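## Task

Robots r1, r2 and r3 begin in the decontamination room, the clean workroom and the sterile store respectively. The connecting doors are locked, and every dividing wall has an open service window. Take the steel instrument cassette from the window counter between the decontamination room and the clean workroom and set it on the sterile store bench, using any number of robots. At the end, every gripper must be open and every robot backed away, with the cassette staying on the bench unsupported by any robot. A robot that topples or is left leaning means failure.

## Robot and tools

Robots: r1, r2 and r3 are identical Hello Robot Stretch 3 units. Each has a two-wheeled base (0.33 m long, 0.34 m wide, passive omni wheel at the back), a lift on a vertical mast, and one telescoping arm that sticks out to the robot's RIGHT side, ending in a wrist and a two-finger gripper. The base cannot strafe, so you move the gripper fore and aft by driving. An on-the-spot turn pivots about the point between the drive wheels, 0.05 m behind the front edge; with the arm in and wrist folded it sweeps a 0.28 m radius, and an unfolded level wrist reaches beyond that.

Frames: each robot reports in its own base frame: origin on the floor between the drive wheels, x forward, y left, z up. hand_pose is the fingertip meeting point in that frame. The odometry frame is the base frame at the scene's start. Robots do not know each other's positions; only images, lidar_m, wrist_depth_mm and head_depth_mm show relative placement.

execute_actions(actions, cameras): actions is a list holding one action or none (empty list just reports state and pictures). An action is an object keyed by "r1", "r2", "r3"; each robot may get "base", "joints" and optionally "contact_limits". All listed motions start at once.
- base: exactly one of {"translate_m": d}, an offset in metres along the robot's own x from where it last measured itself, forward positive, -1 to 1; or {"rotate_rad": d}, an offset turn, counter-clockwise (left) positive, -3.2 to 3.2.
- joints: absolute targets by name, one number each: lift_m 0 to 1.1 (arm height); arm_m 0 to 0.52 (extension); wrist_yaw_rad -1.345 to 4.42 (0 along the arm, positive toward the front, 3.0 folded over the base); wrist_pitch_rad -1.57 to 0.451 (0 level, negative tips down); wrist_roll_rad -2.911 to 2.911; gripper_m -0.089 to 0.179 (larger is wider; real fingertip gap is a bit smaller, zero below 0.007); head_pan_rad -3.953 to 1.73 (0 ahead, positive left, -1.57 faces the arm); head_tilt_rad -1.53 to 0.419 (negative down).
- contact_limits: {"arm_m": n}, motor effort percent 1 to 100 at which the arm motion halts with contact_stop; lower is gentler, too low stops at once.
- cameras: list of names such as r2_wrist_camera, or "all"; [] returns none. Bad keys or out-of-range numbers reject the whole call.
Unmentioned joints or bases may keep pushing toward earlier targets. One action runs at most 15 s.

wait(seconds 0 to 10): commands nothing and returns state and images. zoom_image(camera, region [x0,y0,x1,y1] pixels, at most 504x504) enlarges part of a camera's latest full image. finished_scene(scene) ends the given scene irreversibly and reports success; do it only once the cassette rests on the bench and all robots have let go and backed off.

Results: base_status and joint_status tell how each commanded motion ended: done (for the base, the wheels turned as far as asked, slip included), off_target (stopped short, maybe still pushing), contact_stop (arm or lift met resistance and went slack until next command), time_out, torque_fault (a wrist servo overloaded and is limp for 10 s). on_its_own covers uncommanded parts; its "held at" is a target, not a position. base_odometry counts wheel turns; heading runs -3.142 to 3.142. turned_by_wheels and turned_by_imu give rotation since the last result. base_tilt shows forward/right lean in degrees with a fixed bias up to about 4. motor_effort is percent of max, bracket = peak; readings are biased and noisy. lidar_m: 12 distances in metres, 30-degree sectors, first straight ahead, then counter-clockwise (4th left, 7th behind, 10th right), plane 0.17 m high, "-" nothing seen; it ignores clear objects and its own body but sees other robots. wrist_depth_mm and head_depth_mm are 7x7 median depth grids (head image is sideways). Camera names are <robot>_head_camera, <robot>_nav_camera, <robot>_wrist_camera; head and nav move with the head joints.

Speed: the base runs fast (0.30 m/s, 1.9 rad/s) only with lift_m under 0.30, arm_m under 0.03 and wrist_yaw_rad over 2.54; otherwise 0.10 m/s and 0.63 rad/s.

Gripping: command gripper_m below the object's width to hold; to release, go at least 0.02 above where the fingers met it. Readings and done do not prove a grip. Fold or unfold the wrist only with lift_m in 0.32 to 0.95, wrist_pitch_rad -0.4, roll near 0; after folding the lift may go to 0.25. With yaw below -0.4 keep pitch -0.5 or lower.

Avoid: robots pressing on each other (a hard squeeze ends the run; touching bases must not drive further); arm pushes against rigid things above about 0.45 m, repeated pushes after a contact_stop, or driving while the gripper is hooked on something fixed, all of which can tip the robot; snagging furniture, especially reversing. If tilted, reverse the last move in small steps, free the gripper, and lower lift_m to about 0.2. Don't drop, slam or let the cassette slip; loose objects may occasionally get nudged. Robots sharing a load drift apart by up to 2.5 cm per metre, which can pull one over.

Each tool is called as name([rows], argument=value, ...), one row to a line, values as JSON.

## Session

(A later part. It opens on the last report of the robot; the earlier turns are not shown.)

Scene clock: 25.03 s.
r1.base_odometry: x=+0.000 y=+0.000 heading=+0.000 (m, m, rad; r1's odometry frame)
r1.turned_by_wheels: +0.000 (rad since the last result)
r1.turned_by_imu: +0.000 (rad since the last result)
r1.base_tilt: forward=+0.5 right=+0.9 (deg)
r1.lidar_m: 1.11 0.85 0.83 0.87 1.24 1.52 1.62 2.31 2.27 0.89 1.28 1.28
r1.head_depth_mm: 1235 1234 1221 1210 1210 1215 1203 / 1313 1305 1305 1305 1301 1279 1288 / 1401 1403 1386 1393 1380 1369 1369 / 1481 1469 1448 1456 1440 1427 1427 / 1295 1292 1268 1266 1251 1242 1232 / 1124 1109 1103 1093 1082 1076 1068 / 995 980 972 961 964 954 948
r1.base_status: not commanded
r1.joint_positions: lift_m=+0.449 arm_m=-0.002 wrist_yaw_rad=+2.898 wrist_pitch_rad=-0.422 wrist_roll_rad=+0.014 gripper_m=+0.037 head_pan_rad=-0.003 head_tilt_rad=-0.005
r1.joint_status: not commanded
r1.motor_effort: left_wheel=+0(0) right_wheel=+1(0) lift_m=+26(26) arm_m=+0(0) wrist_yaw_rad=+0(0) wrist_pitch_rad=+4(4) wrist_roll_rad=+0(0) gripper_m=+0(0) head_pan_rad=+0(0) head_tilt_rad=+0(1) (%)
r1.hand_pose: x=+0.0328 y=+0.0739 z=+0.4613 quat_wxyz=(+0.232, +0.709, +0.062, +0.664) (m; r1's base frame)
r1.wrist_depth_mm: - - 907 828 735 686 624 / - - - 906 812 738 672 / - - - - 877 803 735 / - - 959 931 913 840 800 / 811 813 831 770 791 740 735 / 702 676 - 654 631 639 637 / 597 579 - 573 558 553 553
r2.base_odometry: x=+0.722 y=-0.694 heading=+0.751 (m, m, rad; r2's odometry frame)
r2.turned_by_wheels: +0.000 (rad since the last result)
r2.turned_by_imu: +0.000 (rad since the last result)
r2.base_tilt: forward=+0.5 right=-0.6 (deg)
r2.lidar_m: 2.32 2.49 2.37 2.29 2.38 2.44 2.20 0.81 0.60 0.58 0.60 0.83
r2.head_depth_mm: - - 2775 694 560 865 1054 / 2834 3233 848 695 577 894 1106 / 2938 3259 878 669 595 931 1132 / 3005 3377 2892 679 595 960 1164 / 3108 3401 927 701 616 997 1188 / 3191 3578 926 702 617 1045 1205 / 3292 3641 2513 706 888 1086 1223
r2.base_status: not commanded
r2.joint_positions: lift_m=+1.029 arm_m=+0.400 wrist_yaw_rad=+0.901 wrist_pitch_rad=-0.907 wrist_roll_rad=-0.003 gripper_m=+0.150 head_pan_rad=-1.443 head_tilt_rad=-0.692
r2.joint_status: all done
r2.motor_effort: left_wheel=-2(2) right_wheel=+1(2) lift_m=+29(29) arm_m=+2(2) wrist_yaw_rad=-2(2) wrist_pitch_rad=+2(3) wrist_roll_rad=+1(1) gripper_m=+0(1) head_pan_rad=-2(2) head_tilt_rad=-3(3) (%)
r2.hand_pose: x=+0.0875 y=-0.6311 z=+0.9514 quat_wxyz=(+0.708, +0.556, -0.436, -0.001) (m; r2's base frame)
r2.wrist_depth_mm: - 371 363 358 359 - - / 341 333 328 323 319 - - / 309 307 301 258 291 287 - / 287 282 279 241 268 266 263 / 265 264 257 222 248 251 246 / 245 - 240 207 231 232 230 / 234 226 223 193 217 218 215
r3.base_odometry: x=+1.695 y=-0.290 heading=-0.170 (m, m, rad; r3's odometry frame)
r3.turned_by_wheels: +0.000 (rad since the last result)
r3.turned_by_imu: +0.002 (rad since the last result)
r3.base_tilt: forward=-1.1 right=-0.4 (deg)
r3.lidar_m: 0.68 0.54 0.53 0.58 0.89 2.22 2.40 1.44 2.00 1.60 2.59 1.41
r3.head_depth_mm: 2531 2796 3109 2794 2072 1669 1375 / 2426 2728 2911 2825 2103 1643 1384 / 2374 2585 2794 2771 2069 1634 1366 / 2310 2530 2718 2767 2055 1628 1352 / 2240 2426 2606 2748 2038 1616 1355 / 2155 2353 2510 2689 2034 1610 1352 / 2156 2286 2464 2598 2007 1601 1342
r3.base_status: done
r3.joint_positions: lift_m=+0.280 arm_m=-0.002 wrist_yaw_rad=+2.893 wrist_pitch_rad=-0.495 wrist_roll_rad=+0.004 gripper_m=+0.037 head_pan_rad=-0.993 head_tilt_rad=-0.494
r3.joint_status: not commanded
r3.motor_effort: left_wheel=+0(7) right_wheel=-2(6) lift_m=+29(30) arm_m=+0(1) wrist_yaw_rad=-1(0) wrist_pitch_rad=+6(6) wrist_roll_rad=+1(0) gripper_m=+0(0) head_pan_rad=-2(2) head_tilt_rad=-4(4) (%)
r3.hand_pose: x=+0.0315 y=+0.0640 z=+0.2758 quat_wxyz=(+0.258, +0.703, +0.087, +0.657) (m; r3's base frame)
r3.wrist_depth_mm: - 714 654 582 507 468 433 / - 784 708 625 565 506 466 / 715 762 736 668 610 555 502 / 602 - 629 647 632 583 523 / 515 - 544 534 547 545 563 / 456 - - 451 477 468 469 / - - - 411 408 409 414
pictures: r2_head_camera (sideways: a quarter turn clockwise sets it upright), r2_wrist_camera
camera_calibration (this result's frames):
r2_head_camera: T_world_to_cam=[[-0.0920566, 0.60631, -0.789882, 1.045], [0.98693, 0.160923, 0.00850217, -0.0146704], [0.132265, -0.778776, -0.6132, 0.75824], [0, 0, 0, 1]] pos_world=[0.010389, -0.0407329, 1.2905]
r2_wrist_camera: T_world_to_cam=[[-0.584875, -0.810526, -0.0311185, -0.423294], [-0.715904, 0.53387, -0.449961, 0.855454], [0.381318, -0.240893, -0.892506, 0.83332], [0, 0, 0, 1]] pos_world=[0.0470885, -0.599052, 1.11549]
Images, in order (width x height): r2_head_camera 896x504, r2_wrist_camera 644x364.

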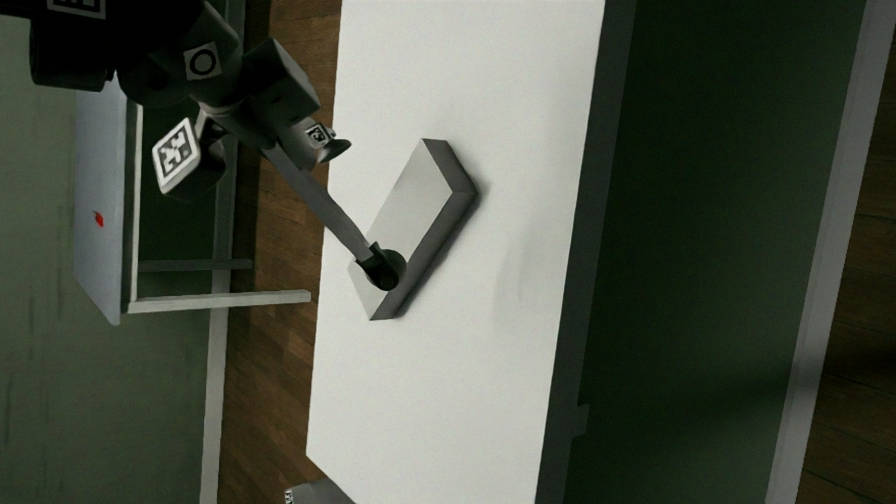

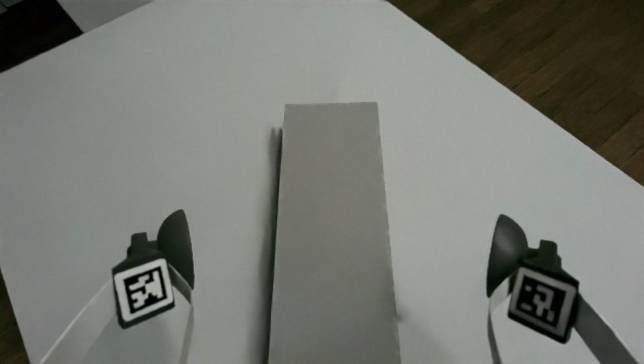

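execute_actions([
  {"r2":{"base":{"translate_m":0.024},"joints":{"lift_m":0.972,"arm_m":0.415,"gripper_m":0.12}},"r3":{"base":{"rotate_rad":2.5},"joints":{"head_pan_rad":-1.57,"head_tilt_rad":-0.5}}},
], cameras=["r2_head_camera","r2_wrist_camera","r3_nav_camera"])

Scene clock: 28.07 s.
r1.base_odometry: x=+0.000 y=+0.000 heading=+0.000 (m, m, rad; r1's odometry frame)
r1.turned_by_wheels: +0.000 (rad since the last result)
r1.turned_by_imu: +0.000 (rad since the last result)
r1.base_tilt: forward=+0.4 right=+1.0 (deg)
r1.lidar_m: 1.12 0.85 0.83 0.87 1.24 1.52 1.62 2.29 2.28 0.89 1.28 1.28
r1.head_depth_mm: 1225 1224 1223 1222 1214 1210 1204 / 1309 1304 1296 1296 1291 1288 1289 / 1399 1400 1393 1384 1386 1373 1382 / 1478 1458 1459 1453 1430 1431 1431 / 1300 1288 1278 1259 1250 1236 1228 / 1124 1110 1104 1095 1088 1078 1071 / 990 983 973 971 960 954 952
r1.base_status: not commanded
r1.joint_positions: lift_m=+0.449 arm_m=-0.002 wrist_yaw_rad=+2.898 wrist_pitch_rad=-0.422 wrist_roll_rad=+0.014 gripper_m=+0.037 head_pan_rad=-0.003 head_tilt_rad=-0.005
r1.joint_status: not commanded
r1.motor_effort: left_wheel=+0(0) right_wheel=+1(1) lift_m=+26(26) arm_m=+0(0) wrist_yaw_rad=+0(0) wrist_pitch_rad=+4(5) wrist_roll_rad=+0(0) gripper_m=+0(0) head_pan_rad=+0(1) head_tilt_rad=+1(2) (%)
r1.hand_pose: x=+0.0328 y=+0.0739 z=+0.4613 quat_wxyz=(+0.232, +0.709, +0.062, +0.664) (m; r1's base frame)
r1.wrist_depth_mm: - - 918 821 747 683 631 / - - - 938 824 740 685 / - - - - 898 801 721 / - - 971 938 934 848 788 / 815 808 809 786 785 756 738 / 687 689 - 647 631 639 627 / 604 586 - 580 567 559 557
r2.base_odometry: x=+0.739 y=-0.678 heading=+0.751 (m, m, rad; r2's odometry frame)
r2.turned_by_wheels: +0.000 (rad since the last result)
r2.turned_by_imu: +0.001 (rad since the last result)
r2.base_tilt: forward=+0.6 right=-0.5 (deg)
r2.lidar_m: 2.32 2.47 2.36 2.29 2.38 2.47 2.21 0.81 0.60 0.58 0.60 0.83
r2.head_depth_mm: 2885 - 2631 694 562 866 1059 / 2895 3228 - 672 577 900 1099 / 2928 3242 2922 669 596 933 1141 / 2978 3363 2776 678 595 959 1161 / 3165 3410 923 701 616 1003 1189 / 3270 3538 931 701 619 1043 1203 / 3374 3648 2598 704 887 1090 1219
r2.base_status: done
r2.joint_positions: lift_m=+0.973 arm_m=+0.415 wrist_yaw_rad=+0.901 wrist_pitch_rad=-0.908 wrist_roll_rad=-0.003 gripper_m=+0.120 head_pan_rad=-1.443 head_tilt_rad=-0.692
r2.joint_status: all done
r2.motor_effort: left_wheel=-2(4) right_wheel=+2(4) lift_m=+7(26) arm_m=+2(2) wrist_yaw_rad=-2(2) wrist_pitch_rad=+3(2) wrist_roll_rad=+1(0) gripper_m=+0(84) head_pan_rad=-2(2) head_tilt_rad=-3(3) (%)
r2.hand_pose: x=+0.0873 y=-0.6459 z=+0.8947 quat_wxyz=(+0.708, +0.556, -0.436, -0.002) (m; r2's base frame)
r2.wrist_depth_mm: 290 283 279 272 268 - - / 263 257 254 247 243 239 - / 237 235 231 190 219 221 218 / 220 217 212 175 203 206 202 / 204 203 198 162 166 192 189 / 188 188 182 152 154 - 176 / 177 175 172 143 143 167 166
r3.base_odometry: x=+1.695 y=-0.290 heading=+2.330 (m, m, rad; r3's odometry frame)
r3.turned_by_wheels: +2.500 (rad since the last result)
r3.turned_by_imu: +2.521 (rad since the last result)
r3.base_tilt: forward=-1.3 right=-0.4 (deg)
r3.lidar_m: 2.22 2.32 1.44 2.00 2.09 2.63 1.91 0.74 0.55 0.54 0.56 0.78
r3.head_depth_mm: 2976 3235 3518 2846 700 558 765 / 3047 3332 3490 2833 696 554 772 / 3125 3304 3467 2730 693 551 774 / - 3446 3508 2747 690 547 781 / 3008 3280 3504 2707 684 546 784 / 3031 3367 3546 2701 681 542 791 / 3029 3271 3481 2682 677 540 793
r3.base_status: done
r3.joint_positions: lift_m=+0.280 arm_m=-0.002 wrist_yaw_rad=+2.893 wrist_pitch_rad=-0.495 wrist_roll_rad=+0.004 gripper_m=+0.037 head_pan_rad=-1.563 head_tilt_rad=-0.494
r3.joint_status: all done
r3.motor_effort: left_wheel=-2(7) right_wheel=+3(11) lift_m=+30(29) arm_m=-1(1) wrist_yaw_rad=+1(0) wrist_pitch_rad=+6(6) wrist_roll_rad=+1(1) gripper_m=+0(0) head_pan_rad=-2(24) head_tilt_rad=-5(4) (%)
r3.hand_pose: x=+0.0315 y=+0.0640 z=+0.2758 quat_wxyz=(+0.258, +0.703, +0.087, +0.657) (m; r3's base frame)
r3.wrist_depth_mm: - - - - - - - / - 989 - - - - - / 726 758 766 765 799 819 850 / 599 - 616 636 632 657 681 / 518 - 541 531 543 540 554 / 454 - - 453 468 467 475 / - - - 411 402 406 417
pictures: r2_head_camera (sideways: a quarter turn clockwise sets it upright), r2_wrist_camera, r3_nav_camera (sideways: a quarter turn counterclockwise sets it upright)
camera_calibration (this result's frames):
r2_head_camera: T_world_to_cam=[[-0.0920567, 0.60631, -0.789882, 1.045], [0.98693, 0.160923, 0.00850217, -0.0146704], [0.132265, -0.778776, -0.613199, 0.75824], [0, 0, 0, 1]] pos_world=[0.010389, -0.0407329, 1.2905]
r2_wrist_camera: T_world_to_cam=[[-0.584898, -0.810508, -0.0311599, -0.437158], [-0.716233, 0.534132, -0.449126, 0.83722], [0.380664, -0.240375, -0.892925, 0.779957], [0, 0, 0, 1]] pos_world=[0.04705, -0.614024, 1.05884]
r3_nav_camera: T_world_to_cam=[[-0.0447001, -0.494114, 0.868247, -1.08292], [-0.999, 0.0220146, -0.0389033, 0.105532], [0.000108492, -0.869118, -0.494604, 0.604831], [0, 0, 0, 1]] pos_world=[0.0569539, -0.01174, 1.2435]
Images, in order (width x height): r2_head_camera 896x504, r2_wrist_camera 644x364, r3_nav_camera 672x504.

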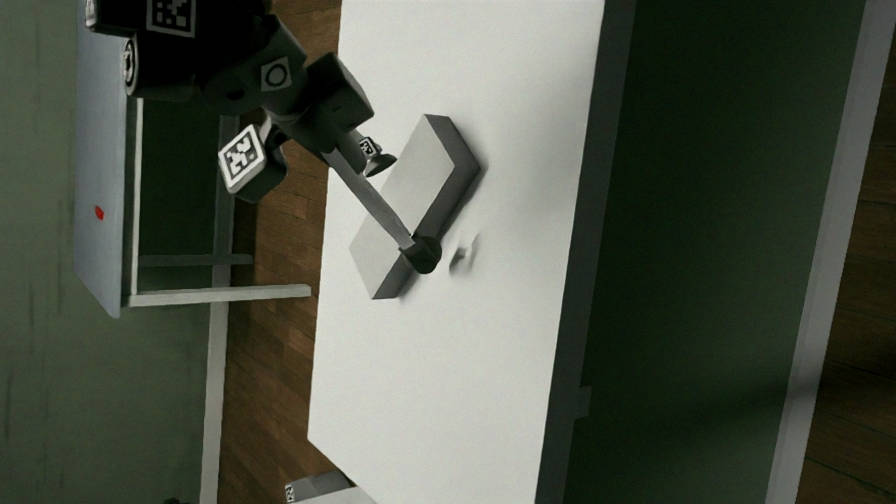

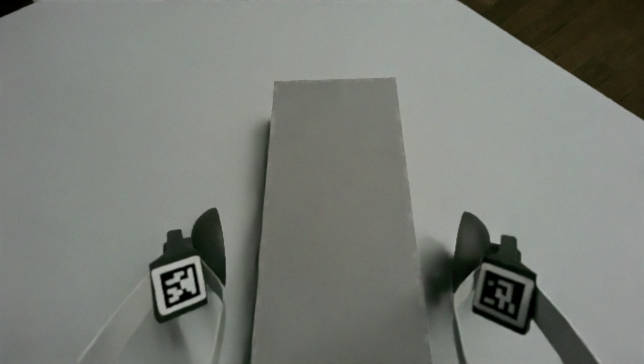

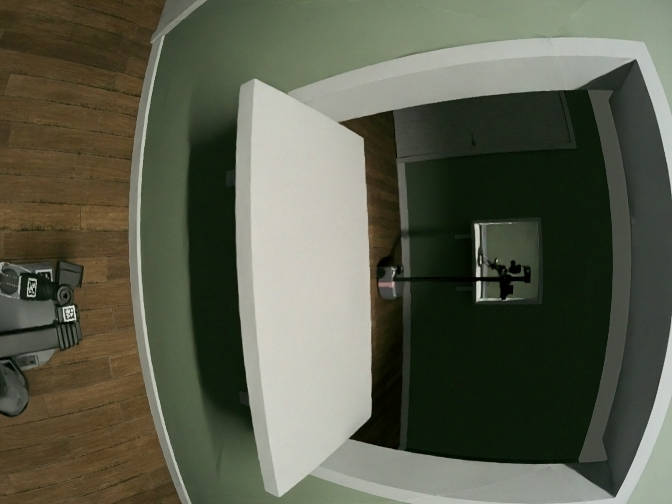

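execute_actions([
  {"r2":{"joints":{"lift_m":0.953,"gripper_m":0.105}},"r3":{"base":{"rotate_rad":-0.03},"joints":{"lift_m":0.36,"wrist_pitch_rad":-0.4}}},
], cameras=["r2_head_camera","r2_wrist_camera"])

Scene clock: 29.93 s.
r1.base_odometry: x=+0.000 y=+0.000 heading=+0.000 (m, m, rad; r1's odometry frame)
r1.turned_by_wheels: +0.000 (rad since the last result)
r1.turned_by_imu: +0.000 (rad since the last result)
r1.base_tilt: forward=+0.5 right=+0.9 (deg)
r1.lidar_m: 1.12 0.85 0.83 0.87 1.24 1.52 1.62 2.30 2.27 0.89 1.29 1.28
r1.head_depth_mm: 1230 1226 1225 1213 1208 1215 1196 / 1306 1306 1296 1292 1283 1284 1279 / 1391 1394 1387 1387 1385 1380 1369 / 1481 1465 1450 1449 1435 1432 1438 / 1298 1277 1277 1258 1244 1231 1225 / 1120 1111 1104 1096 1090 1083 1073 / 991 979 975 970 961 957 950
r1.base_status: not commanded
r1.joint_positions: lift_m=+0.449 arm_m=-0.002 wrist_yaw_rad=+2.898 wrist_pitch_rad=-0.422 wrist_roll_rad=+0.014 gripper_m=+0.037 head_pan_rad=-0.003 head_tilt_rad=-0.005
r1.joint_status: not commanded
r1.motor_effort: left_wheel=+1(0) right_wheel=+1(0) lift_m=+26(26) arm_m=+0(0) wrist_yaw_rad=+0(0) wrist_pitch_rad=+4(5) wrist_roll_rad=+0(0) gripper_m=+0(0) head_pan_rad=+0(0) head_tilt_rad=+1(1) (%)
r1.hand_pose: x=+0.0328 y=+0.0739 z=+0.4613 quat_wxyz=(+0.232, +0.709, +0.062, +0.664) (m; r1's base frame)
r1.wrist_depth_mm: - - 920 852 747 673 619 / - - - 939 815 742 668 / - - - - 874 788 723 / - - 944 952 924 836 788 / 836 794 814 768 799 736 738 / 686 685 - 660 633 643 629 / 599 586 - 574 560 563 551
r2.base_odometry: x=+0.739 y=-0.678 heading=+0.751 (m, m, rad; r2's odometry frame)
r2.turned_by_wheels: +0.000 (rad since the last result)
r2.turned_by_imu: -0.004 (rad since the last result)
r2.base_tilt: forward=+0.7 right=-0.6 (deg)
r2.lidar_m: 2.27 2.46 2.37 2.29 2.38 2.47 2.23 0.82 0.60 0.58 0.60 0.83
r2.head_depth_mm: 2867 - 2615 696 576 871 1058 / 2870 3265 - 676 576 895 1108 / 2929 3306 2790 670 594 930 1141 / 3040 3368 2806 675 598 962 1159 / 3165 3394 931 703 616 1000 1181 / 3198 3595 931 703 618 1036 1210 / 3320 3600 2578 707 885 1076 1221
r2.base_status: not commanded
r2.joint_positions: lift_m=+0.959 arm_m=+0.415 wrist_yaw_rad=+0.901 wrist_pitch_rad=-0.888 wrist_roll_rad=-0.003 gripper_m=+0.105 head_pan_rad=-1.443 head_tilt_rad=-0.692
r2.joint_status: lift_m contact_stop (moved -0.014 of -0.020); the others done
r2.on_its_own: lift_m is slack since a contact_stop, until your next command for it (your +0.953 is given up)
r2.motor_effort: left_wheel=-7(8) right_wheel=+7(12) lift_m=+18(19) arm_m=+2(2) wrist_yaw_rad=-1(2) wrist_pitch_rad=-4(6) wrist_roll_rad=+1(1) gripper_m=-2(58) head_pan_rad=-2(2) head_tilt_rad=-3(3) (%)
r2.hand_pose: x=+0.0906 y=-0.6487 z=+0.8833 quat_wxyz=(+0.708, +0.551, -0.441, +0.005) (m; r2's base frame)
r2.wrist_depth_mm: 281 276 272 267 260 - - / 253 249 245 198 237 234 - / 229 225 222 179 212 213 210 / 210 207 203 165 193 197 194 / 193 191 171 153 156 184 180 / 180 179 148 142 143 - 168 / 167 165 160 133 133 158 158
r3.base_odometry: x=+1.695 y=-0.290 heading=+2.300 (m, m, rad; r3's odometry frame)
r3.turned_by_wheels: -0.030 (rad since the last result)
r3.turned_by_imu: -0.030 (rad since the last result)
r3.base_tilt: forward=-1.1 right=-0.6 (deg)
r3.lidar_m: 1.94 2.30 1.44 1.99 2.07 2.66 2.14 0.76 0.55 0.54 0.55 0.76
r3.head_depth_mm: 3014 3283 3513 2871 701 557 776 / 3041 3314 3566 2751 698 555 776 / 2909 3313 3480 2805 693 551 780 / - 3346 3529 2731 689 547 779 / 3116 3279 3543 2741 686 545 780 / 3009 3235 3625 2711 681 543 783 / 3059 3300 3505 2671 675 542 782
r3.base_status: done
r3.joint_positions: lift_m=+0.360 arm_m=-0.002 wrist_yaw_rad=+2.893 wrist_pitch_rad=-0.419 wrist_roll_rad=+0.004 gripper_m=+0.037 head_pan_rad=-1.563 head_tilt_rad=-0.494
r3.joint_status: all done
r3.motor_effort: left_wheel=-1(3) right_wheel=-1(3) lift_m=+36(35) arm_m=-1(1) wrist_yaw_rad=+1(0) wrist_pitch_rad=+8(11) wrist_roll_rad=+1(1) gripper_m=+0(0) head_pan_rad=-3(2) head_tilt_rad=-4(4) (%)
r3.hand_pose: x=+0.0340 y=+0.0739 z=+0.3723 quat_wxyz=(+0.232, +0.706, +0.060, +0.667) (m; r3's base frame)
r3.wrist_depth_mm: - - - - - - - / - - - - - - - / 975 - - - - - - / 820 829 869 843 874 878 902 / 670 - 704 698 697 705 761 / 573 - - 572 613 595 622 / 491 495 535 518 523 520 524
pictures: r2_head_camera (sideways: a quarter turn clockwise sets it upright), r2_wrist_camera
camera_calibration (this result's frames):
r2_head_camera: T_world_to_cam=[[-0.0920571, 0.606314, -0.789879, 1.045], [0.98693, 0.160923, 0.00850234, -0.0146706], [0.132265, -0.778773, -0.613203, 0.758245], [0, 0, 0, 1]] pos_world=[0.0103889, -0.0407328, 1.2905]
r2_wrist_camera: T_world_to_cam=[[-0.584871, -0.810561, -0.0302684, -0.438607], [-0.70879, 0.528868, -0.466814, 0.847481], [0.394389, -0.251572, -0.883838, 0.751366], [0, 0, 0, 1]] pos_world=[0.0478269, -0.614702, 1.04643]
Images, in order (width x height): r2_head_camera 896x504, r2_wrist_camera 644x364.

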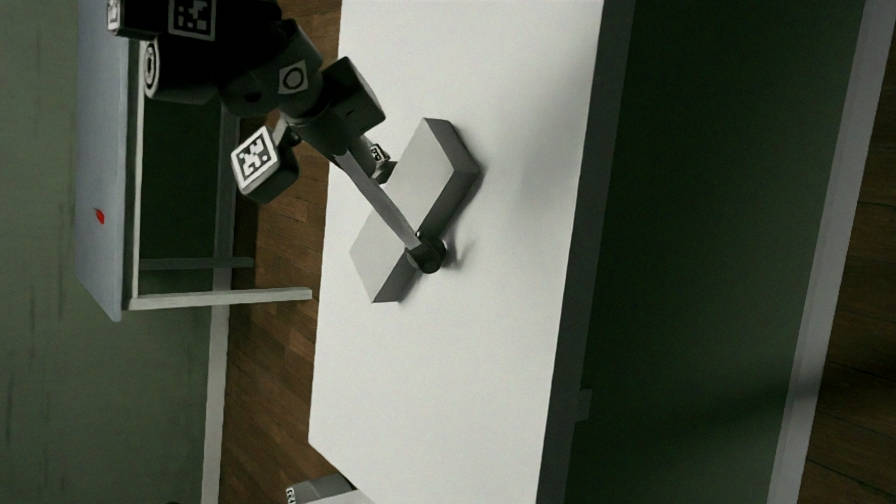

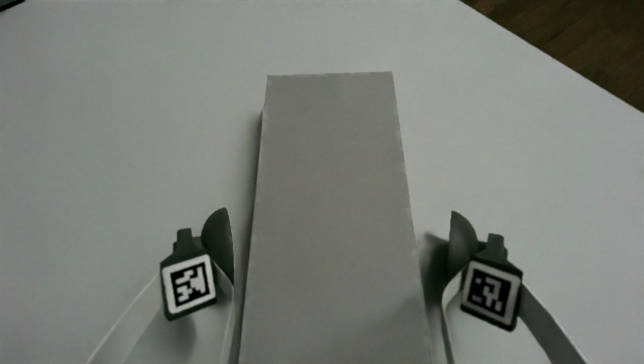

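Touched down. Raise slightly and grip.

execute_actions([
  {"r2":{"joints":{"lift_m":0.967,"gripper_m":0.0}},"r3":{"joints":{"lift_m":0.45}}},
], cameras=["r2_wrist_camera"])

execute_actions([
  {"r2":{"joints":{"lift_m":1.01}},"r3":{"joints":{"lift_m":0.5}}},
], cameras=["r2_head_camera","r2_wrist_camera"])

Scene clock: 31.83 s.
r1.base_odometry: x=+0.000 y=+0.000 heading=+0.000 (m, m, rad; r1's odometry frame)
r1.turned_by_wheels: +0.000 (rad since the last result)
r1.turned_by_imu: +0.000 (rad since the last result)
r1.base_tilt: forward=+0.4 right=+0.9 (deg)
r1.lidar_m: 1.12 0.85 0.83 0.87 1.24 1.52 1.63 2.30 2.28 0.89 1.29 1.28
r1.head_depth_mm: 1228 1224 1221 1225 1213 1213 1204 / 1310 1307 1301 1301 1294 1292 1282 / 1405 1395 1397 1389 1388 1381 1371 / 1470 1458 1457 1445 1440 1436 1435 / 1302 1273 1266 1262 1247 1239 1224 / 1121 1111 1105 1101 1085 1078 1070 / 983 984 977 971 964 954 955
r1.base_status: not commanded
r1.joint_positions: lift_m=+0.449 arm_m=-0.002 wrist_yaw_rad=+2.898 wrist_pitch_rad=-0.422 wrist_roll_rad=+0.014 gripper_m=+0.037 head_pan_rad=-0.003 head_tilt_rad=-0.005
r1.joint_status: not commanded
r1.motor_effort: left_wheel=+0(1) right_wheel=+0(1) lift_m=+26(26) arm_m=+0(1) wrist_yaw_rad=+0(0) wrist_pitch_rad=+5(4) wrist_roll_rad=+0(0) gripper_m=+0(0) head_pan_rad=+0(0) head_tilt_rad=+0(1) (%)
r1.hand_pose: x=+0.0328 y=+0.0739 z=+0.4613 quat_wxyz=(+0.232, +0.709, +0.062, +0.664) (m; r1's base frame)
r1.wrist_depth_mm: - - 947 834 731 680 631 / - - - 910 831 721 670 / - - - - 882 814 745 / - - 960 952 911 832 762 / 837 796 817 776 795 746 729 / 681 661 - 662 636 645 638 / 591 592 - 581 557 552 554
r2.base_odometry: x=+0.739 y=-0.678 heading=+0.751 (m, m, rad; r2's odometry frame)
r2.turned_by_wheels: +0.000 (rad since the last result)
r2.turned_by_imu: +0.001 (rad since the last result)
r2.base_tilt: forward=+0.6 right=-0.5 (deg)
r2.lidar_m: 2.28 2.46 2.37 2.29 2.37 2.46 2.23 0.82 0.60 0.58 0.60 0.83
r2.head_depth_mm: 2833 - 2633 695 562 867 1057 / 2874 3242 - 673 577 899 1103 / 2905 3224 2795 661 595 932 1139 / 2979 3318 2782 687 598 964 1162 / 3129 3453 927 699 614 997 1183 / 3228 3547 930 701 616 1044 1203 / 3302 3672 2590 705 880 1076 1223
r2.base_status: not commanded
r2.joint_positions: lift_m=+0.966 arm_m=+0.415 wrist_yaw_rad=+0.900 wrist_pitch_rad=-0.923 wrist_roll_rad=-0.003 gripper_m=+0.002 head_pan_rad=-1.443 head_tilt_rad=-0.692
r2.joint_status: all done
r2.motor_effort: left_wheel=-1(7) right_wheel=+1(7) lift_m=+29(29) arm_m=+2(2) wrist_yaw_rad=-1(2) wrist_pitch_rad=+7(7) wrist_roll_rad=+1(1) gripper_m=-35(100) head_pan_rad=-2(2) head_tilt_rad=-4(3) (%)
r2.hand_pose: x=+0.0846 y=-0.6440 z=+0.8861 quat_wxyz=(+0.708, +0.559, -0.432, -0.007) (m; r2's base frame)
r2.wrist_depth_mm: 270 267 261 255 253 251 - / 247 242 239 193 229 227 228 / 225 221 217 176 205 210 207 / 208 206 202 163 167 194 192 / 194 191 189 152 152 181 179 / 180 179 143 142 140 170 168 / 170 168 164 132 133 160 159
r3.base_odometry: x=+1.695 y=-0.290 heading=+2.300 (m, m, rad; r3's odometry frame)
r3.turned_by_wheels: +0.000 (rad since the last result)
r3.turned_by_imu: +0.000 (rad since the last result)
r3.base_tilt: forward=-1.2 right=-0.7 (deg)
r3.lidar_m: 1.94 2.30 1.44 1.99 2.07 2.65 2.13 0.76 0.56 0.54 0.56 0.76
r3.head_depth_mm: 3039 3315 3637 2824 699 555 775 / 3065 3285 3501 2805 697 555 777 / 2871 3351 3476 2783 692 550 779 / - 3329 3476 2741 688 549 780 / 3091 3354 3549 2747 685 545 784 / 3008 3228 3591 2692 680 543 781 / 3051 3280 3498 2719 677 541 786
r3.base_status: not commanded
r3.joint_positions: lift_m=+0.450 arm_m=-0.002 wrist_yaw_rad=+2.893 wrist_pitch_rad=-0.419 wrist_roll_rad=+0.004 gripper_m=+0.037 head_pan_rad=-1.563 head_tilt_rad=-0.494
r3.joint_status: all done
r3.motor_effort: left_wheel=-1(1) right_wheel=-1(1) lift_m=+36(38) arm_m=-1(1) wrist_yaw_rad=+0(0) wrist_pitch_rad=+8(8) wrist_roll_rad=+1(1) gripper_m=+0(0) head_pan_rad=-2(2) head_tilt_rad=-3(5) (%)
r3.hand_pose: x=+0.0340 y=+0.0740 z=+0.4623 quat_wxyz=(+0.232, +0.706, +0.060, +0.667) (m; r3's base frame)
r3.wrist_depth_mm: - - - - - - - / - - - - - - - / - - - - - - - / 914 993 992 - - - - / 778 - 822 829 870 870 888 / 671 - - 693 747 729 737 / 583 594 593 608 605 614 617
pictures: r2_wrist_camera
camera_calibration (this result's frames):
r2_wrist_camera: T_world_to_cam=[[-0.586017, -0.809674, -0.0318281, -0.436202], [-0.721002, 0.538959, -0.435522, 0.821894], [0.369785, -0.232275, -0.899615, 0.785861], [0, 0, 0, 1]] pos_world=[0.0463666, -0.613613, 1.05104]
Images, in order (width x height): r2_wrist_camera 644x364.

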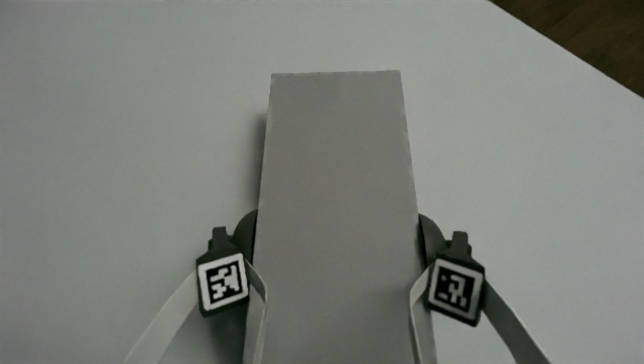

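Scene clock: 33.10 s.
r1.base_odometry: x=+0.000 y=+0.000 heading=+0.000 (m, m, rad; r1's odometry frame)
r1.turned_by_wheels: +0.000 (rad since the last result)
r1.turned_by_imu: +0.000 (rad since the last result)
r1.base_tilt: forward=+0.4 right=+1.0 (deg)
r1.lidar_m: 1.11 0.85 0.83 0.87 1.24 1.52 1.62 2.30 2.27 0.89 1.28 1.28
r1.head_depth_mm: 1228 1229 1219 1218 1207 1212 1207 / 1313 1313 1303 1299 1294 1297 1283 / 1413 1399 1392 1386 1382 1376 1375 / 1488 1465 1457 1446 1447 1435 1428 / 1295 1277 1271 1258 1251 1236 1225 / 1123 1116 1105 1095 1088 1078 1071 / 989 983 974 972 959 954 952
r1.base_status: not commanded
r1.joint_positions: lift_m=+0.449 arm_m=-0.002 wrist_yaw_rad=+2.898 wrist_pitch_rad=-0.422 wrist_roll_rad=+0.014 gripper_m=+0.037 head_pan_rad=-0.003 head_tilt_rad=-0.005
r1.joint_status: not commanded
r1.motor_effort: left_wheel=+0(0) right_wheel=+1(0) lift_m=+26(26) arm_m=+0(0) wrist_yaw_rad=+0(0) wrist_pitch_rad=+4(5) wrist_roll_rad=+0(0) gripper_m=+0(0) head_pan_rad=+0(0) head_tilt_rad=+1(1) (%)
r1.hand_pose: x=+0.0328 y=+0.0739 z=+0.4613 quat_wxyz=(+0.232, +0.709, +0.062, +0.664) (m; r1's base frame)
r1.wrist_depth_mm: - - 924 812 749 676 631 / - - - 912 785 739 676 / - - - - 894 783 737 / - - 958 941 925 853 788 / 817 807 820 778 779 751 744 / 696 665 - 663 626 643 625 / 604 596 - 587 566 554 546
r2.base_odometry: x=+0.739 y=-0.678 heading=+0.751 (m, m, rad; r2's odometry frame)
r2.turned_by_wheels: +0.000 (rad since the last result)
r2.turned_by_imu: +0.000 (rad since the last result)
r2.base_tilt: forward=+0.6 right=-0.5 (deg)
r2.lidar_m: 2.28 2.46 2.38 2.29 2.38 2.47 2.23 0.82 0.60 0.58 0.60 0.83
r2.head_depth_mm: 2881 - 2711 696 562 867 1058 / 2911 3251 844 670 575 897 1097 / 2939 3265 2860 652 592 929 1149 / 2999 3411 2833 700 595 961 1156 / 3100 3451 928 701 616 1000 1184 / 3243 3469 926 703 618 1038 1204 / 3244 3617 2561 706 881 1082 1213
r2.base_status: not commanded
r2.joint_positions: lift_m=+1.009 arm_m=+0.415 wrist_yaw_rad=+0.900 wrist_pitch_rad=-0.925 wrist_roll_rad=-0.003 gripper_m=+0.009 head_pan_rad=-1.443 head_tilt_rad=-0.692
r2.joint_status: all done
r2.on_its_own: gripper_m is held at +0.008, not at your +0.000, by its stall guard, which is still easing
r2.motor_effort: left_wheel=-1(1) right_wheel=+1(1) lift_m=+30(31) arm_m=+2(2) wrist_yaw_rad=-1(1) wrist_pitch_rad=+8(8) wrist_roll_rad=+0(1) gripper_m=-32(36) head_pan_rad=-1(3) head_tilt_rad=-2(3) (%)
r2.hand_pose: x=+0.0843 y=-0.6437 z=+0.9288 quat_wxyz=(+0.708, +0.559, -0.431, -0.008) (m; r2's base frame)
r2.wrist_depth_mm: 336 324 321 313 314 - - / 306 300 293 192 283 286 - / 279 274 271 177 253 258 - / 256 254 250 163 168 240 236 / 237 236 232 151 152 225 221 / 224 222 143 142 140 212 209 / 209 207 203 132 133 198 196
r3.base_odometry: x=+1.695 y=-0.290 heading=+2.300 (m, m, rad; r3's odometry frame)
r3.turned_by_wheels: +0.000 (rad since the last result)
r3.turned_by_imu: +0.000 (rad since the last result)
r3.base_tilt: forward=-1.1 right=-0.6 (deg)
r3.lidar_m: 1.94 2.30 1.44 2.00 2.07 2.65 2.14 0.76 0.56 0.54 0.56 0.76
r3.head_depth_mm: 3029 3234 3585 2825 703 558 777 / 3077 3253 3464 2793 696 553 778 / 2959 3395 3455 2814 693 550 779 / - 3399 3474 2724 689 547 777 / 3082 3329 3540 2737 683 544 779 / 2979 3289 3474 2694 681 544 784 / 3084 3296 3485 2674 677 541 786
r3.base_status: not commanded
r3.joint_positions: lift_m=+0.500 arm_m=-0.002 wrist_yaw_rad=+2.893 wrist_pitch_rad=-0.419 wrist_roll_rad=+0.004 gripper_m=+0.037 head_pan_rad=-1.563 head_tilt_rad=-0.494
r3.joint_status: all done
r3.motor_effort: left_wheel=+0(0) right_wheel=-1(1) lift_m=+36(37) arm_m=-1(1) wrist_yaw_rad=+1(0) wrist_pitch_rad=+8(8) wrist_roll_rad=+1(1) gripper_m=+0(0) head_pan_rad=-2(3) head_tilt_rad=-5(5) (%)
r3.hand_pose: x=+0.0340 y=+0.0740 z=+0.5124 quat_wxyz=(+0.232, +0.706, +0.060, +0.667) (m; r3's base frame)
r3.wrist_depth_mm: - - - - - - - / - - - - - - - / - - - - - - - / - - - - - - - / 857 - 932 859 939 929 908 / 728 - - 752 784 766 773 / 640 649 650 671 659 678 677
pictures: r2_head_camera (sideways: a quarter turn clockwise sets it upright), r2_wrist_camera
camera_calibration (this result's frames):
r2_head_camera: T_world_to_cam=[[-0.0920572, 0.606314, -0.789879, 1.045], [0.98693, 0.160923, 0.00850234, -0.0146706], [0.132265, -0.778773, -0.613203, 0.758246], [0, 0, 0, 1]] pos_world=[0.010389, -0.0407328, 1.2905]
r2_wrist_camera: T_world_to_cam=[[-0.58607, -0.809631, -0.0319208, -0.434705], [-0.721721, 0.53953, -0.43362, 0.838725], [0.368295, -0.231094, -0.90053, 0.826186], [0, 0, 0, 1]] pos_world=[0.0462771, -0.613542, 1.09382]
Images, in order (width x height): r2_head_camera 896x504, r2_wrist_camera 644x364.

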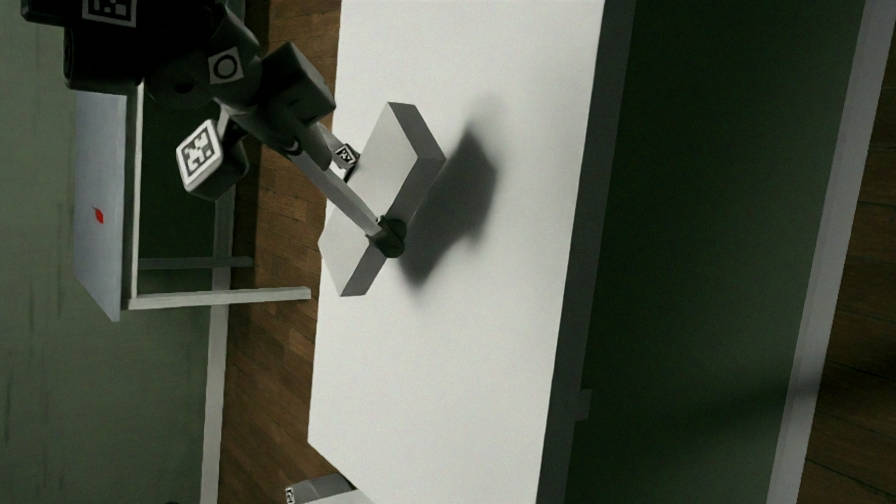

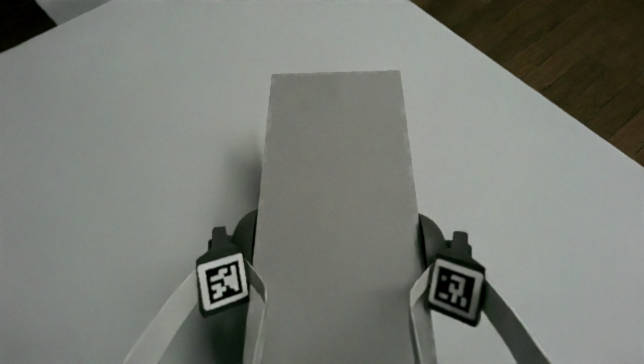

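execute_actions([
  {"r2":{"joints":{"arm_m":0.16,"gripper_m":0.025}},"r3":{"joints":{"lift_m":0.75}}},
], cameras=[])

execute_actions([
  {"r2":{"base":{"rotate_rad":1.5},"joints":{"arm_m":0.1}},"r3":{"joints":{"lift_m":0.94}}},
], cameras=["r2_wrist_camera"])

execute_actions([
  {"r2":{"base":{"translate_m":1.0},"joints":{"arm_m":0.2,"wrist_yaw_rad":0,"lift_m":1.02,"head_pan_rad":0,"head_tilt_rad":-0.4}},"r3":{"joints":{"wrist_yaw_rad":1.2}}},
], cameras=["r2_wrist_camera","r2_head_camera"])

Scene clock: 36.70 s.
r1.base_odometry: x=+0.000 y=+0.000 heading=+0.000 (m, m, rad; r1's odometry frame)
r1.turned_by_wheels: +0.000 (rad since the last result)
r1.turned_by_imu: +0.000 (rad since the last result)
r1.base_tilt: forward=+0.6 right=+1.0 (deg)
r1.lidar_m: 1.11 0.85 0.83 0.87 1.24 1.52 1.62 2.30 2.27 0.90 1.28 1.28
r1.head_depth_mm: 1235 1223 1224 1220 1210 1208 1200 / 1317 1297 1307 1293 1291 1287 1290 / 1407 1400 1388 1389 1381 1380 1370 / 1489 1465 1449 1445 1443 1438 1432 / 1296 1282 1269 1258 1248 1235 1225 / 1117 1109 1100 1093 1081 1079 1071 / 988 982 976 967 965 952 944
r1.base_status: not commanded
r1.joint_positions: lift_m=+0.449 arm_m=-0.002 wrist_yaw_rad=+2.898 wrist_pitch_rad=-0.422 wrist_roll_rad=+0.014 gripper_m=+0.037 head_pan_rad=-0.003 head_tilt_rad=-0.005
r1.joint_status: not commanded
r1.motor_effort: left_wheel=+1(0) right_wheel=+1(1) lift_m=+26(26) arm_m=-1(0) wrist_yaw_rad=+0(0) wrist_pitch_rad=+4(4) wrist_roll_rad=+0(0) gripper_m=+0(0) head_pan_rad=+0(0) head_tilt_rad=+1(0) (%)
r1.hand_pose: x=+0.0328 y=+0.0739 z=+0.4613 quat_wxyz=(+0.232, +0.709, +0.062, +0.664) (m; r1's base frame)
r1.wrist_depth_mm: - - 901 845 734 681 622 / - - - 937 806 757 674 / - - - - 895 799 748 / - - 974 934 926 869 784 / 832 817 815 781 794 748 731 / 682 679 - 662 639 652 629 / 592 589 - 594 554 559 549
r2.base_odometry: x=+0.739 y=-0.678 heading=+0.751 (m, m, rad; r2's odometry frame)
r2.turned_by_wheels: +0.000 (rad since the last result)
r2.turned_by_imu: +0.001 (rad since the last result)
r2.base_tilt: forward=+0.6 right=-0.5 (deg)
r2.lidar_m: 2.29 2.46 2.37 2.29 2.38 2.47 2.23 0.82 0.60 0.58 0.60 0.82
r2.head_depth_mm: 2843 3151 - - 560 867 1053 / 2931 3298 2956 - 548 898 1107 / 2958 3346 3073 - 423 930 1141 / 2933 3381 2901 689 458 963 1160 / 3135 3442 929 702 585 1001 1186 / 3239 3489 934 704 619 1035 1209 / 3261 3602 2522 704 880 1076 1216
r2.base_status: not commanded
r2.joint_positions: lift_m=+1.009 arm_m=+0.160 wrist_yaw_rad=+0.900 wrist_pitch_rad=-0.925 wrist_roll_rad=-0.003 gripper_m=+0.038 head_pan_rad=-1.443 head_tilt_rad=-0.692
r2.joint_status: gripper_m off_target (ended at +0.038, target +0.025); the others done
r2.on_its_own: gripper_m is held at +0.038, not at your +0.025, by its stall guard, which is still easing
r2.motor_effort: left_wheel=-1(1) right_wheel=+1(0) lift_m=+30(30) arm_m=-2(2) wrist_yaw_rad=-1(1) wrist_pitch_rad=+8(8) wrist_roll_rad=+1(1) gripper_m=-1(26) head_pan_rad=-3(2) head_tilt_rad=-3(4) (%)
r2.hand_pose: x=+0.0842 y=-0.3892 z=+0.9288 quat_wxyz=(+0.708, +0.559, -0.431, -0.008) (m; r2's base frame)
r2.wrist_depth_mm: - - 328 318 312 307 302 / - - - 290 285 281 276 / - - - 230 262 260 256 / - - - 191 240 241 238 / - - - 164 167 226 222 / - - 148 143 142 210 209 / - - 977 126 126 201 197
r3.base_odometry: x=+1.695 y=-0.290 heading=+2.300 (m, m, rad; r3's odometry frame)
r3.turned_by_wheels: +0.000 (rad since the last result)
r3.turned_by_imu: +0.001 (rad since the last result)
r3.base_tilt: forward=-1.0 right=-0.5 (deg)
r3.lidar_m: 1.94 2.30 1.45 2.00 2.06 2.66 2.13 0.76 0.56 0.54 0.55 0.76
r3.head_depth_mm: 3011 3237 3586 2826 701 557 776 / 3049 3276 3504 2809 697 553 776 / 2921 3312 3477 2773 691 552 777 / - 3403 3526 2732 688 548 776 / 3084 3324 3513 2709 684 547 782 / 3072 3299 3487 2720 679 543 783 / 3091 3288 3552 2724 674 541 784
r3.base_status: not commanded
r3.joint_positions: lift_m=+0.750 arm_m=-0.002 wrist_yaw_rad=+2.893 wrist_pitch_rad=-0.419 wrist_roll_rad=+0.004 gripper_m=+0.037 head_pan_rad=-1.563 head_tilt_rad=-0.494
r3.joint_status: all done
r3.motor_effort: left_wheel=+0(0) right_wheel=-1(1) lift_m=+36(34) arm_m=-1(1) wrist_yaw_rad=-1(0) wrist_pitch_rad=+8(8) wrist_roll_rad=+1(1) gripper_m=+0(0) head_pan_rad=-3(2) head_tilt_rad=-4(4) (%)
r3.hand_pose: x=+0.0340 y=+0.0740 z=+0.7624 quat_wxyz=(+0.232, +0.706, +0.060, +0.667) (m; r3's base frame)
r3.wrist_depth_mm: - - - - - - - / - - - - - - - / - - - - - - - / - - - - - - - / - - - - - - - / - - - - - - - / 877 891 930 898 888 968 953
pictures: none
No camera images: the call's "cameras" was empty. Leave "cameras" out to get every camera's image.

Scene clock: 40.03 s.
r1.base_odometry: x=+0.000 y=+0.000 heading=+0.000 (m, m, rad; r1's odometry frame)
r1.turned_by_wheels: +0.000 (rad since the last result)
r1.turned_by_imu: +0.000 (rad since the last result)
r1.base_tilt: forward=+0.5 right=+1.0 (deg)
r1.lidar_m: 1.11 0.84 0.83 0.88 1.24 1.52 1.62 2.30 2.27 0.89 1.28 1.28
r1.head_depth_mm: 1234 1226 1215 1217 1214 1213 1202 / 1312 1300 1301 1295 1291 1287 1275 / 1396 1394 1392 1383 1382 1379 1368 / 1470 1460 1457 1449 1432 1427 1426 / 1293 1276 1270 1264 1244 1242 1226 / 1129 1110 1103 1090 1086 1077 1072 / 996 980 975 967 963 957 951
r1.base_status: not commanded
r1.joint_positions: lift_m=+0.449 arm_m=-0.002 wrist_yaw_rad=+2.898 wrist_pitch_rad=-0.422 wrist_roll_rad=+0.014 gripper_m=+0.037 head_pan_rad=-0.003 head_tilt_rad=-0.005
r1.joint_status: not commanded
r1.motor_effort: left_wheel=+0(0) right_wheel=+1(1) lift_m=+26(26) arm_m=-1(1) wrist_yaw_rad=+0(0) wrist_pitch_rad=+5(4) wrist_roll_rad=+0(0) gripper_m=+0(0) head_pan_rad=+0(0) head_tilt_rad=+2(1) (%)
r1.hand_pose: x=+0.0328 y=+0.0739 z=+0.4613 quat_wxyz=(+0.232, +0.709, +0.062, +0.664) (m; r1's base frame)
r1.wrist_depth_mm: - - 946 852 753 686 621 / - - - 894 813 726 680 / - - - - 905 782 727 / - - 978 951 920 835 780 / 830 812 824 770 791 770 745 / 701 676 - 657 633 642 629 / 611 598 - 590 561 569 539
r2.base_odometry: x=+0.739 y=-0.678 heading=+2.251 (m, m, rad; r2's odometry frame)
r2.turned_by_wheels: +1.500 (rad since the last result)
r2.turned_by_imu: +1.502 (rad since the last result)
r2.base_tilt: forward=+0.7 right=-0.5 (deg)
r2.lidar_m: 2.29 2.34 2.52 2.39 0.87 0.61 0.58 0.59 0.77 1.76 2.43 2.42
r2.head_depth_mm: 1995 2154 - - - 1412 1218 / 2034 2209 2447 - - 1357 1227 / 2056 2282 2487 - 1766 371 1224 / 2040 2295 2528 - 1754 399 1228 / 2090 2312 2538 2130 528 1368 1225 / 2096 2354 2562 2127 1712 1433 1226 / 2128 2380 2577 2125 1716 1437 1235
r2.base_status: done
r2.joint_positions: lift_m=+1.009 arm_m=+0.100 wrist_yaw_rad=+0.900 wrist_pitch_rad=-0.925 wrist_roll_rad=-0.003 gripper_m=+0.039 head_pan_rad=-1.443 head_tilt_rad=-0.692
r2.joint_status: all done
r2.on_its_own: gripper_m is held at +0.038, not at your +0.025, by its stall guard, which is not easing now
r2.motor_effort: left_wheel=-2(8) right_wheel=+3(4) lift_m=+30(30) arm_m=-2(3) wrist_yaw_rad=-1(1) wrist_pitch_rad=+8(8) wrist_roll_rad=+1(0) gripper_m=-19(20) head_pan_rad=-3(1) head_tilt_rad=-4(4) (%)
r2.hand_pose: x=+0.0842 y=-0.3292 z=+0.9288 quat_wxyz=(+0.708, +0.559, -0.431, -0.008) (m; r2's base frame)
r2.wrist_depth_mm: - - - - - - - / - - - - - - - / - - - - - - - / - - - 194 - - - / - - - 164 168 - - / - - 148 142 142 - - / - - 998 126 125 956 961
r3.base_odometry: x=+1.695 y=-0.290 heading=+2.300 (m, m, rad; r3's odometry frame)
r3.turned_by_wheels: +0.000 (rad since the last result)
r3.turned_by_imu: +0.001 (rad since the last result)
r3.base_tilt: forward=-1.1 right=-0.6 (deg)
r3.lidar_m: 1.95 2.30 1.44 2.00 2.07 2.65 2.13 0.76 0.56 0.54 0.56 0.76
r3.head_depth_mm: 2997 3287 3526 2848 701 601 - / 3041 3318 3536 2831 695 554 - / 2970 3387 3480 2766 692 552 - / - 3370 3470 2738 688 550 - / 3098 3261 3582 2704 685 560 - / 3030 3316 3433 2724 678 544 757 / 3067 3270 3482 2649 676 540 786
r3.base_status: not commanded
r3.joint_positions: lift_m=+0.940 arm_m=-0.002 wrist_yaw_rad=+2.893 wrist_pitch_rad=-0.419 wrist_roll_rad=+0.004 gripper_m=+0.037 head_pan_rad=-1.563 head_tilt_rad=-0.494
r3.joint_status: all done
r3.motor_effort: left_wheel=+0(1) right_wheel=-1(1) lift_m=+36(38) arm_m=-1(1) wrist_yaw_rad=-1(1) wrist_pitch_rad=+8(8) wrist_roll_rad=+1(0) gripper_m=+0(0) head_pan_rad=-2(2) head_tilt_rad=-5(4) (%)
r3.hand_pose: x=+0.0340 y=+0.0740 z=+0.9524 quat_wxyz=(+0.232, +0.706, +0.060, +0.667) (m; r3's base frame)
r3.wrist_depth_mm: - - - - - - - / - - - - - - - / - - - - - - - / - - - - - - - / - - - - - - - / - - - - - - - / - - - - - - -
pictures: r2_wrist_camera
camera_calibration (this result's frames):
r2_wrist_camera: T_world_to_cam=[[-0.586017, -0.809672, -0.0318731, -0.180171], [-0.721831, 0.539504, -0.433468, 0.668884], [0.368162, -0.231013, -0.900605, 0.898964], [0, 0, 0, 1]] pos_world=[0.0462734, -0.299073, 1.09381]
Images, in order (width x height): r2_wrist_camera 644x364.

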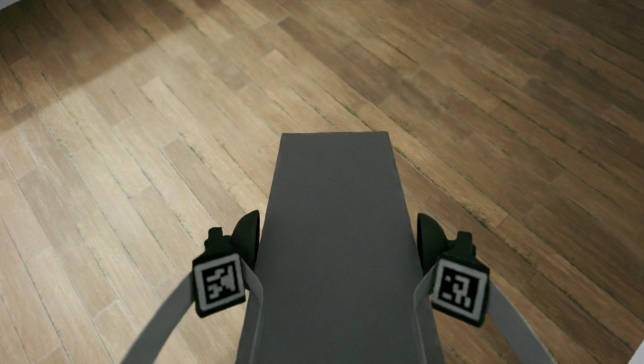

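Scene clock: 51.10 s.
r1.base_odometry: x=+0.000 y=+0.000 heading=+0.000 (m, m, rad; r1's odometry frame)
r1.turned_by_wheels: +0.000 (rad since the last result)
r1.turned_by_imu: +0.000 (rad since the last result)
r1.base_tilt: forward=+0.5 right=+0.9 (deg)
r1.lidar_m: 1.12 0.85 0.83 0.87 1.24 1.52 1.63 2.30 2.27 0.89 1.28 1.28
r1.head_depth_mm: 1227 1223 1219 1221 1209 1210 1205 / 1306 1304 1303 1296 1296 1298 1283 / 1389 1398 1389 1386 1387 1386 1370 / 1486 1465 1452 1447 1442 1437 1427 / 1299 1285 1265 1260 1248 1238 1227 / 1121 1122 1100 1098 1088 1074 1070 / 990 981 971 968 960 958 951
r1.base_status: not commanded
r1.joint_positions: lift_m=+0.449 arm_m=-0.002 wrist_yaw_rad=+2.898 wrist_pitch_rad=-0.422 wrist_roll_rad=+0.014 gripper_m=+0.037 head_pan_rad=-0.003 head_tilt_rad=-0.005
r1.joint_status: not commanded
r1.motor_effort: left_wheel=+1(0) right_wheel=+1(1) lift_m=+26(26) arm_m=+0(0) wrist_yaw_rad=+0(0) wrist_pitch_rad=+4(5) wrist_roll_rad=+0(0) gripper_m=+0(0) head_pan_rad=+0(0) head_tilt_rad=+1(1) (%)
r1.hand_pose: x=+0.0328 y=+0.0739 z=+0.4613 quat_wxyz=(+0.232, +0.709, +0.062, +0.664) (m; r1's base frame)
r1.wrist_depth_mm: - - 910 817 756 686 624 / - - - 891 816 744 674 / - - - - 906 808 736 / - - 969 969 930 848 777 / 822 820 821 774 788 745 733 / 700 686 - 671 628 647 639 / 597 583 - 574 563 563 548
r2.base_odometry: x=+0.111 y=+0.100 heading=+2.251 (m, m, rad; r2's odometry frame)
r2.turned_by_wheels: +0.000 (rad since the last result)
r2.turned_by_imu: +0.003 (rad since the last result)
r2.base_tilt: forward=+0.7 right=-0.5 (deg)
r2.lidar_m: 1.29 1.32 1.72 2.45 2.40 1.67 1.58 1.62 2.08 2.31 1.93 1.36
r2.head_depth_mm: 3634 3857 - 1349 1435 1551 1478 / 3644 3934 - 1350 1426 1551 1470 / 3683 3808 - 1357 1437 1561 1469 / 3616 1901 3261 1353 1427 1555 1471 / 3718 3860 - 1348 1427 1554 1470 / 3633 3873 - 1358 1421 1543 1472 / 1142 1175 1237 1312 1437 1542 1479
r2.base_status: done
r2.joint_positions: lift_m=+1.019 arm_m=+0.200 wrist_yaw_rad=+0.003 wrist_pitch_rad=-0.925 wrist_roll_rad=-0.003 gripper_m=+0.039 head_pan_rad=-0.007 head_tilt_rad=-0.409
r2.joint_status: all done
r2.on_its_own: gripper_m is held at +0.038, not at your +0.025, by its stall guard, which is not easing now
r2.motor_effort: left_wheel=-3(4) right_wheel=+1(6) lift_m=+30(31) arm_m=+3(2) wrist_yaw_rad=-3(6) wrist_pitch_rad=+8(8) wrist_roll_rad=+1(0) gripper_m=-20(20) head_pan_rad=+3(30) head_tilt_rad=+3(20) (%)
r2.hand_pose: x=-0.0212 y=-0.4796 z=+0.9387 quat_wxyz=(+0.634, +0.317, -0.631, -0.315) (m; r2's base frame)
r2.wrist_depth_mm: - - - - - - - / - - - - - - - / - - - - - - - / - - - 194 - - - / - - - 165 169 - - / - - 148 142 142 - - / - - - 126 125 947 969
r3.base_odometry: x=+1.695 y=-0.290 heading=+2.300 (m, m, rad; r3's odometry frame)
r3.turned_by_wheels: +0.000 (rad since the last result)
r3.turned_by_imu: +0.003 (rad since the last result)
r3.base_tilt: forward=-1.1 right=-0.5 (deg)
r3.lidar_m: 1.94 2.30 1.45 1.99 2.07 2.66 2.13 0.76 0.56 0.54 0.55 0.76
r3.head_depth_mm: 3032 3271 3572 2866 704 602 - / 3043 3293 3569 2803 698 569 - / 1722 3347 3529 2655 692 566 - / - 3400 3537 2798 685 549 767 / 3089 3279 3500 2721 683 545 783 / 3019 3206 3528 2696 681 543 767 / 3066 3258 3502 2649 676 541 -
r3.base_status: not commanded
r3.joint_positions: lift_m=+0.940 arm_m=-0.002 wrist_yaw_rad=+1.202 wrist_pitch_rad=-0.419 wrist_roll_rad=+0.004 gripper_m=+0.037 head_pan_rad=-1.563 head_tilt_rad=-0.494
r3.joint_status: all done
r3.motor_effort: left_wheel=+0(0) right_wheel=-1(1) lift_m=+35(36) arm_m=-1(1) wrist_yaw_rad=-2(2) wrist_pitch_rad=+8(8) wrist_roll_rad=+1(1) gripper_m=+0(0) head_pan_rad=-2(3) head_tilt_rad=-5(5) (%)
r3.hand_pose: x=+0.1878 y=-0.2244 z=+0.9524 quat_wxyz=(+0.653, +0.513, -0.488, +0.269) (m; r3's base frame)
r3.wrist_depth_mm: - - - 826 526 381 - / - - - 920 545 427 - / - - - 998 575 450 504 / - - - - 379 370 382 / - - - - 344 303 307 / - - - - 584 268 256 / - - - - 758 270 222
pictures: r2_head_camera (sideways: a quarter turn clockwise sets it upright), r2_wrist_camera
camera_calibration (this result's frames):
r2_head_camera: T_world_to_cam=[[-0.367741, -0.0114937, -0.929857, 1.22923], [-0.0278344, 0.999612, -0.00134793, 0.00434209], [0.929512, 0.0253863, -0.367918, 0.43423], [0, 0, 0, 1]] pos_world=[0.048538, -0.00123549, 1.30278]
r2_wrist_camera: T_world_to_cam=[[-0.998415, -0.0463764, -0.0318896, -0.00607433], [-0.0280036, 0.900819, -0.433291, 0.866024], [0.0488212, -0.431711, -0.90069, 0.809085], [0, 0, 0, 1]] pos_world=[-0.0213134, -0.431121, 1.10378]
Images, in order (width x height): r2_head_camera 896x504, r2_wrist_camera 644x364.

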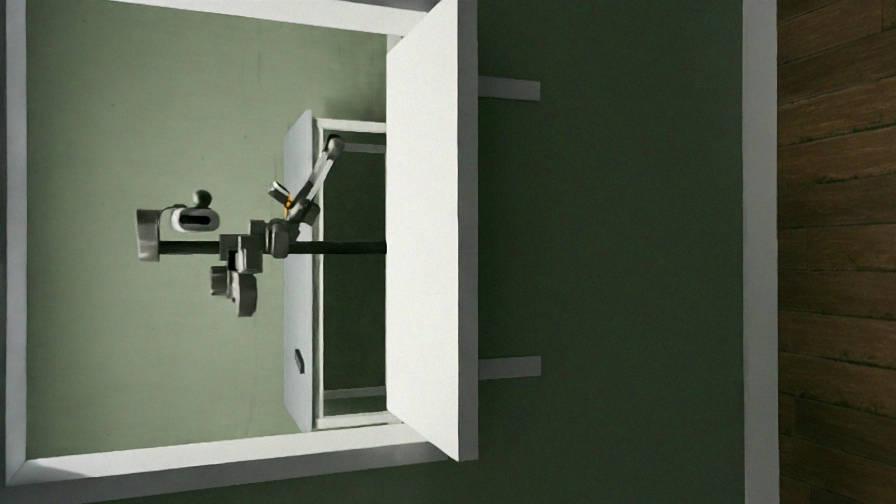

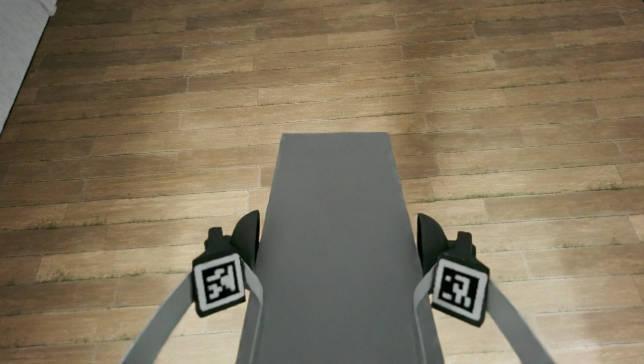

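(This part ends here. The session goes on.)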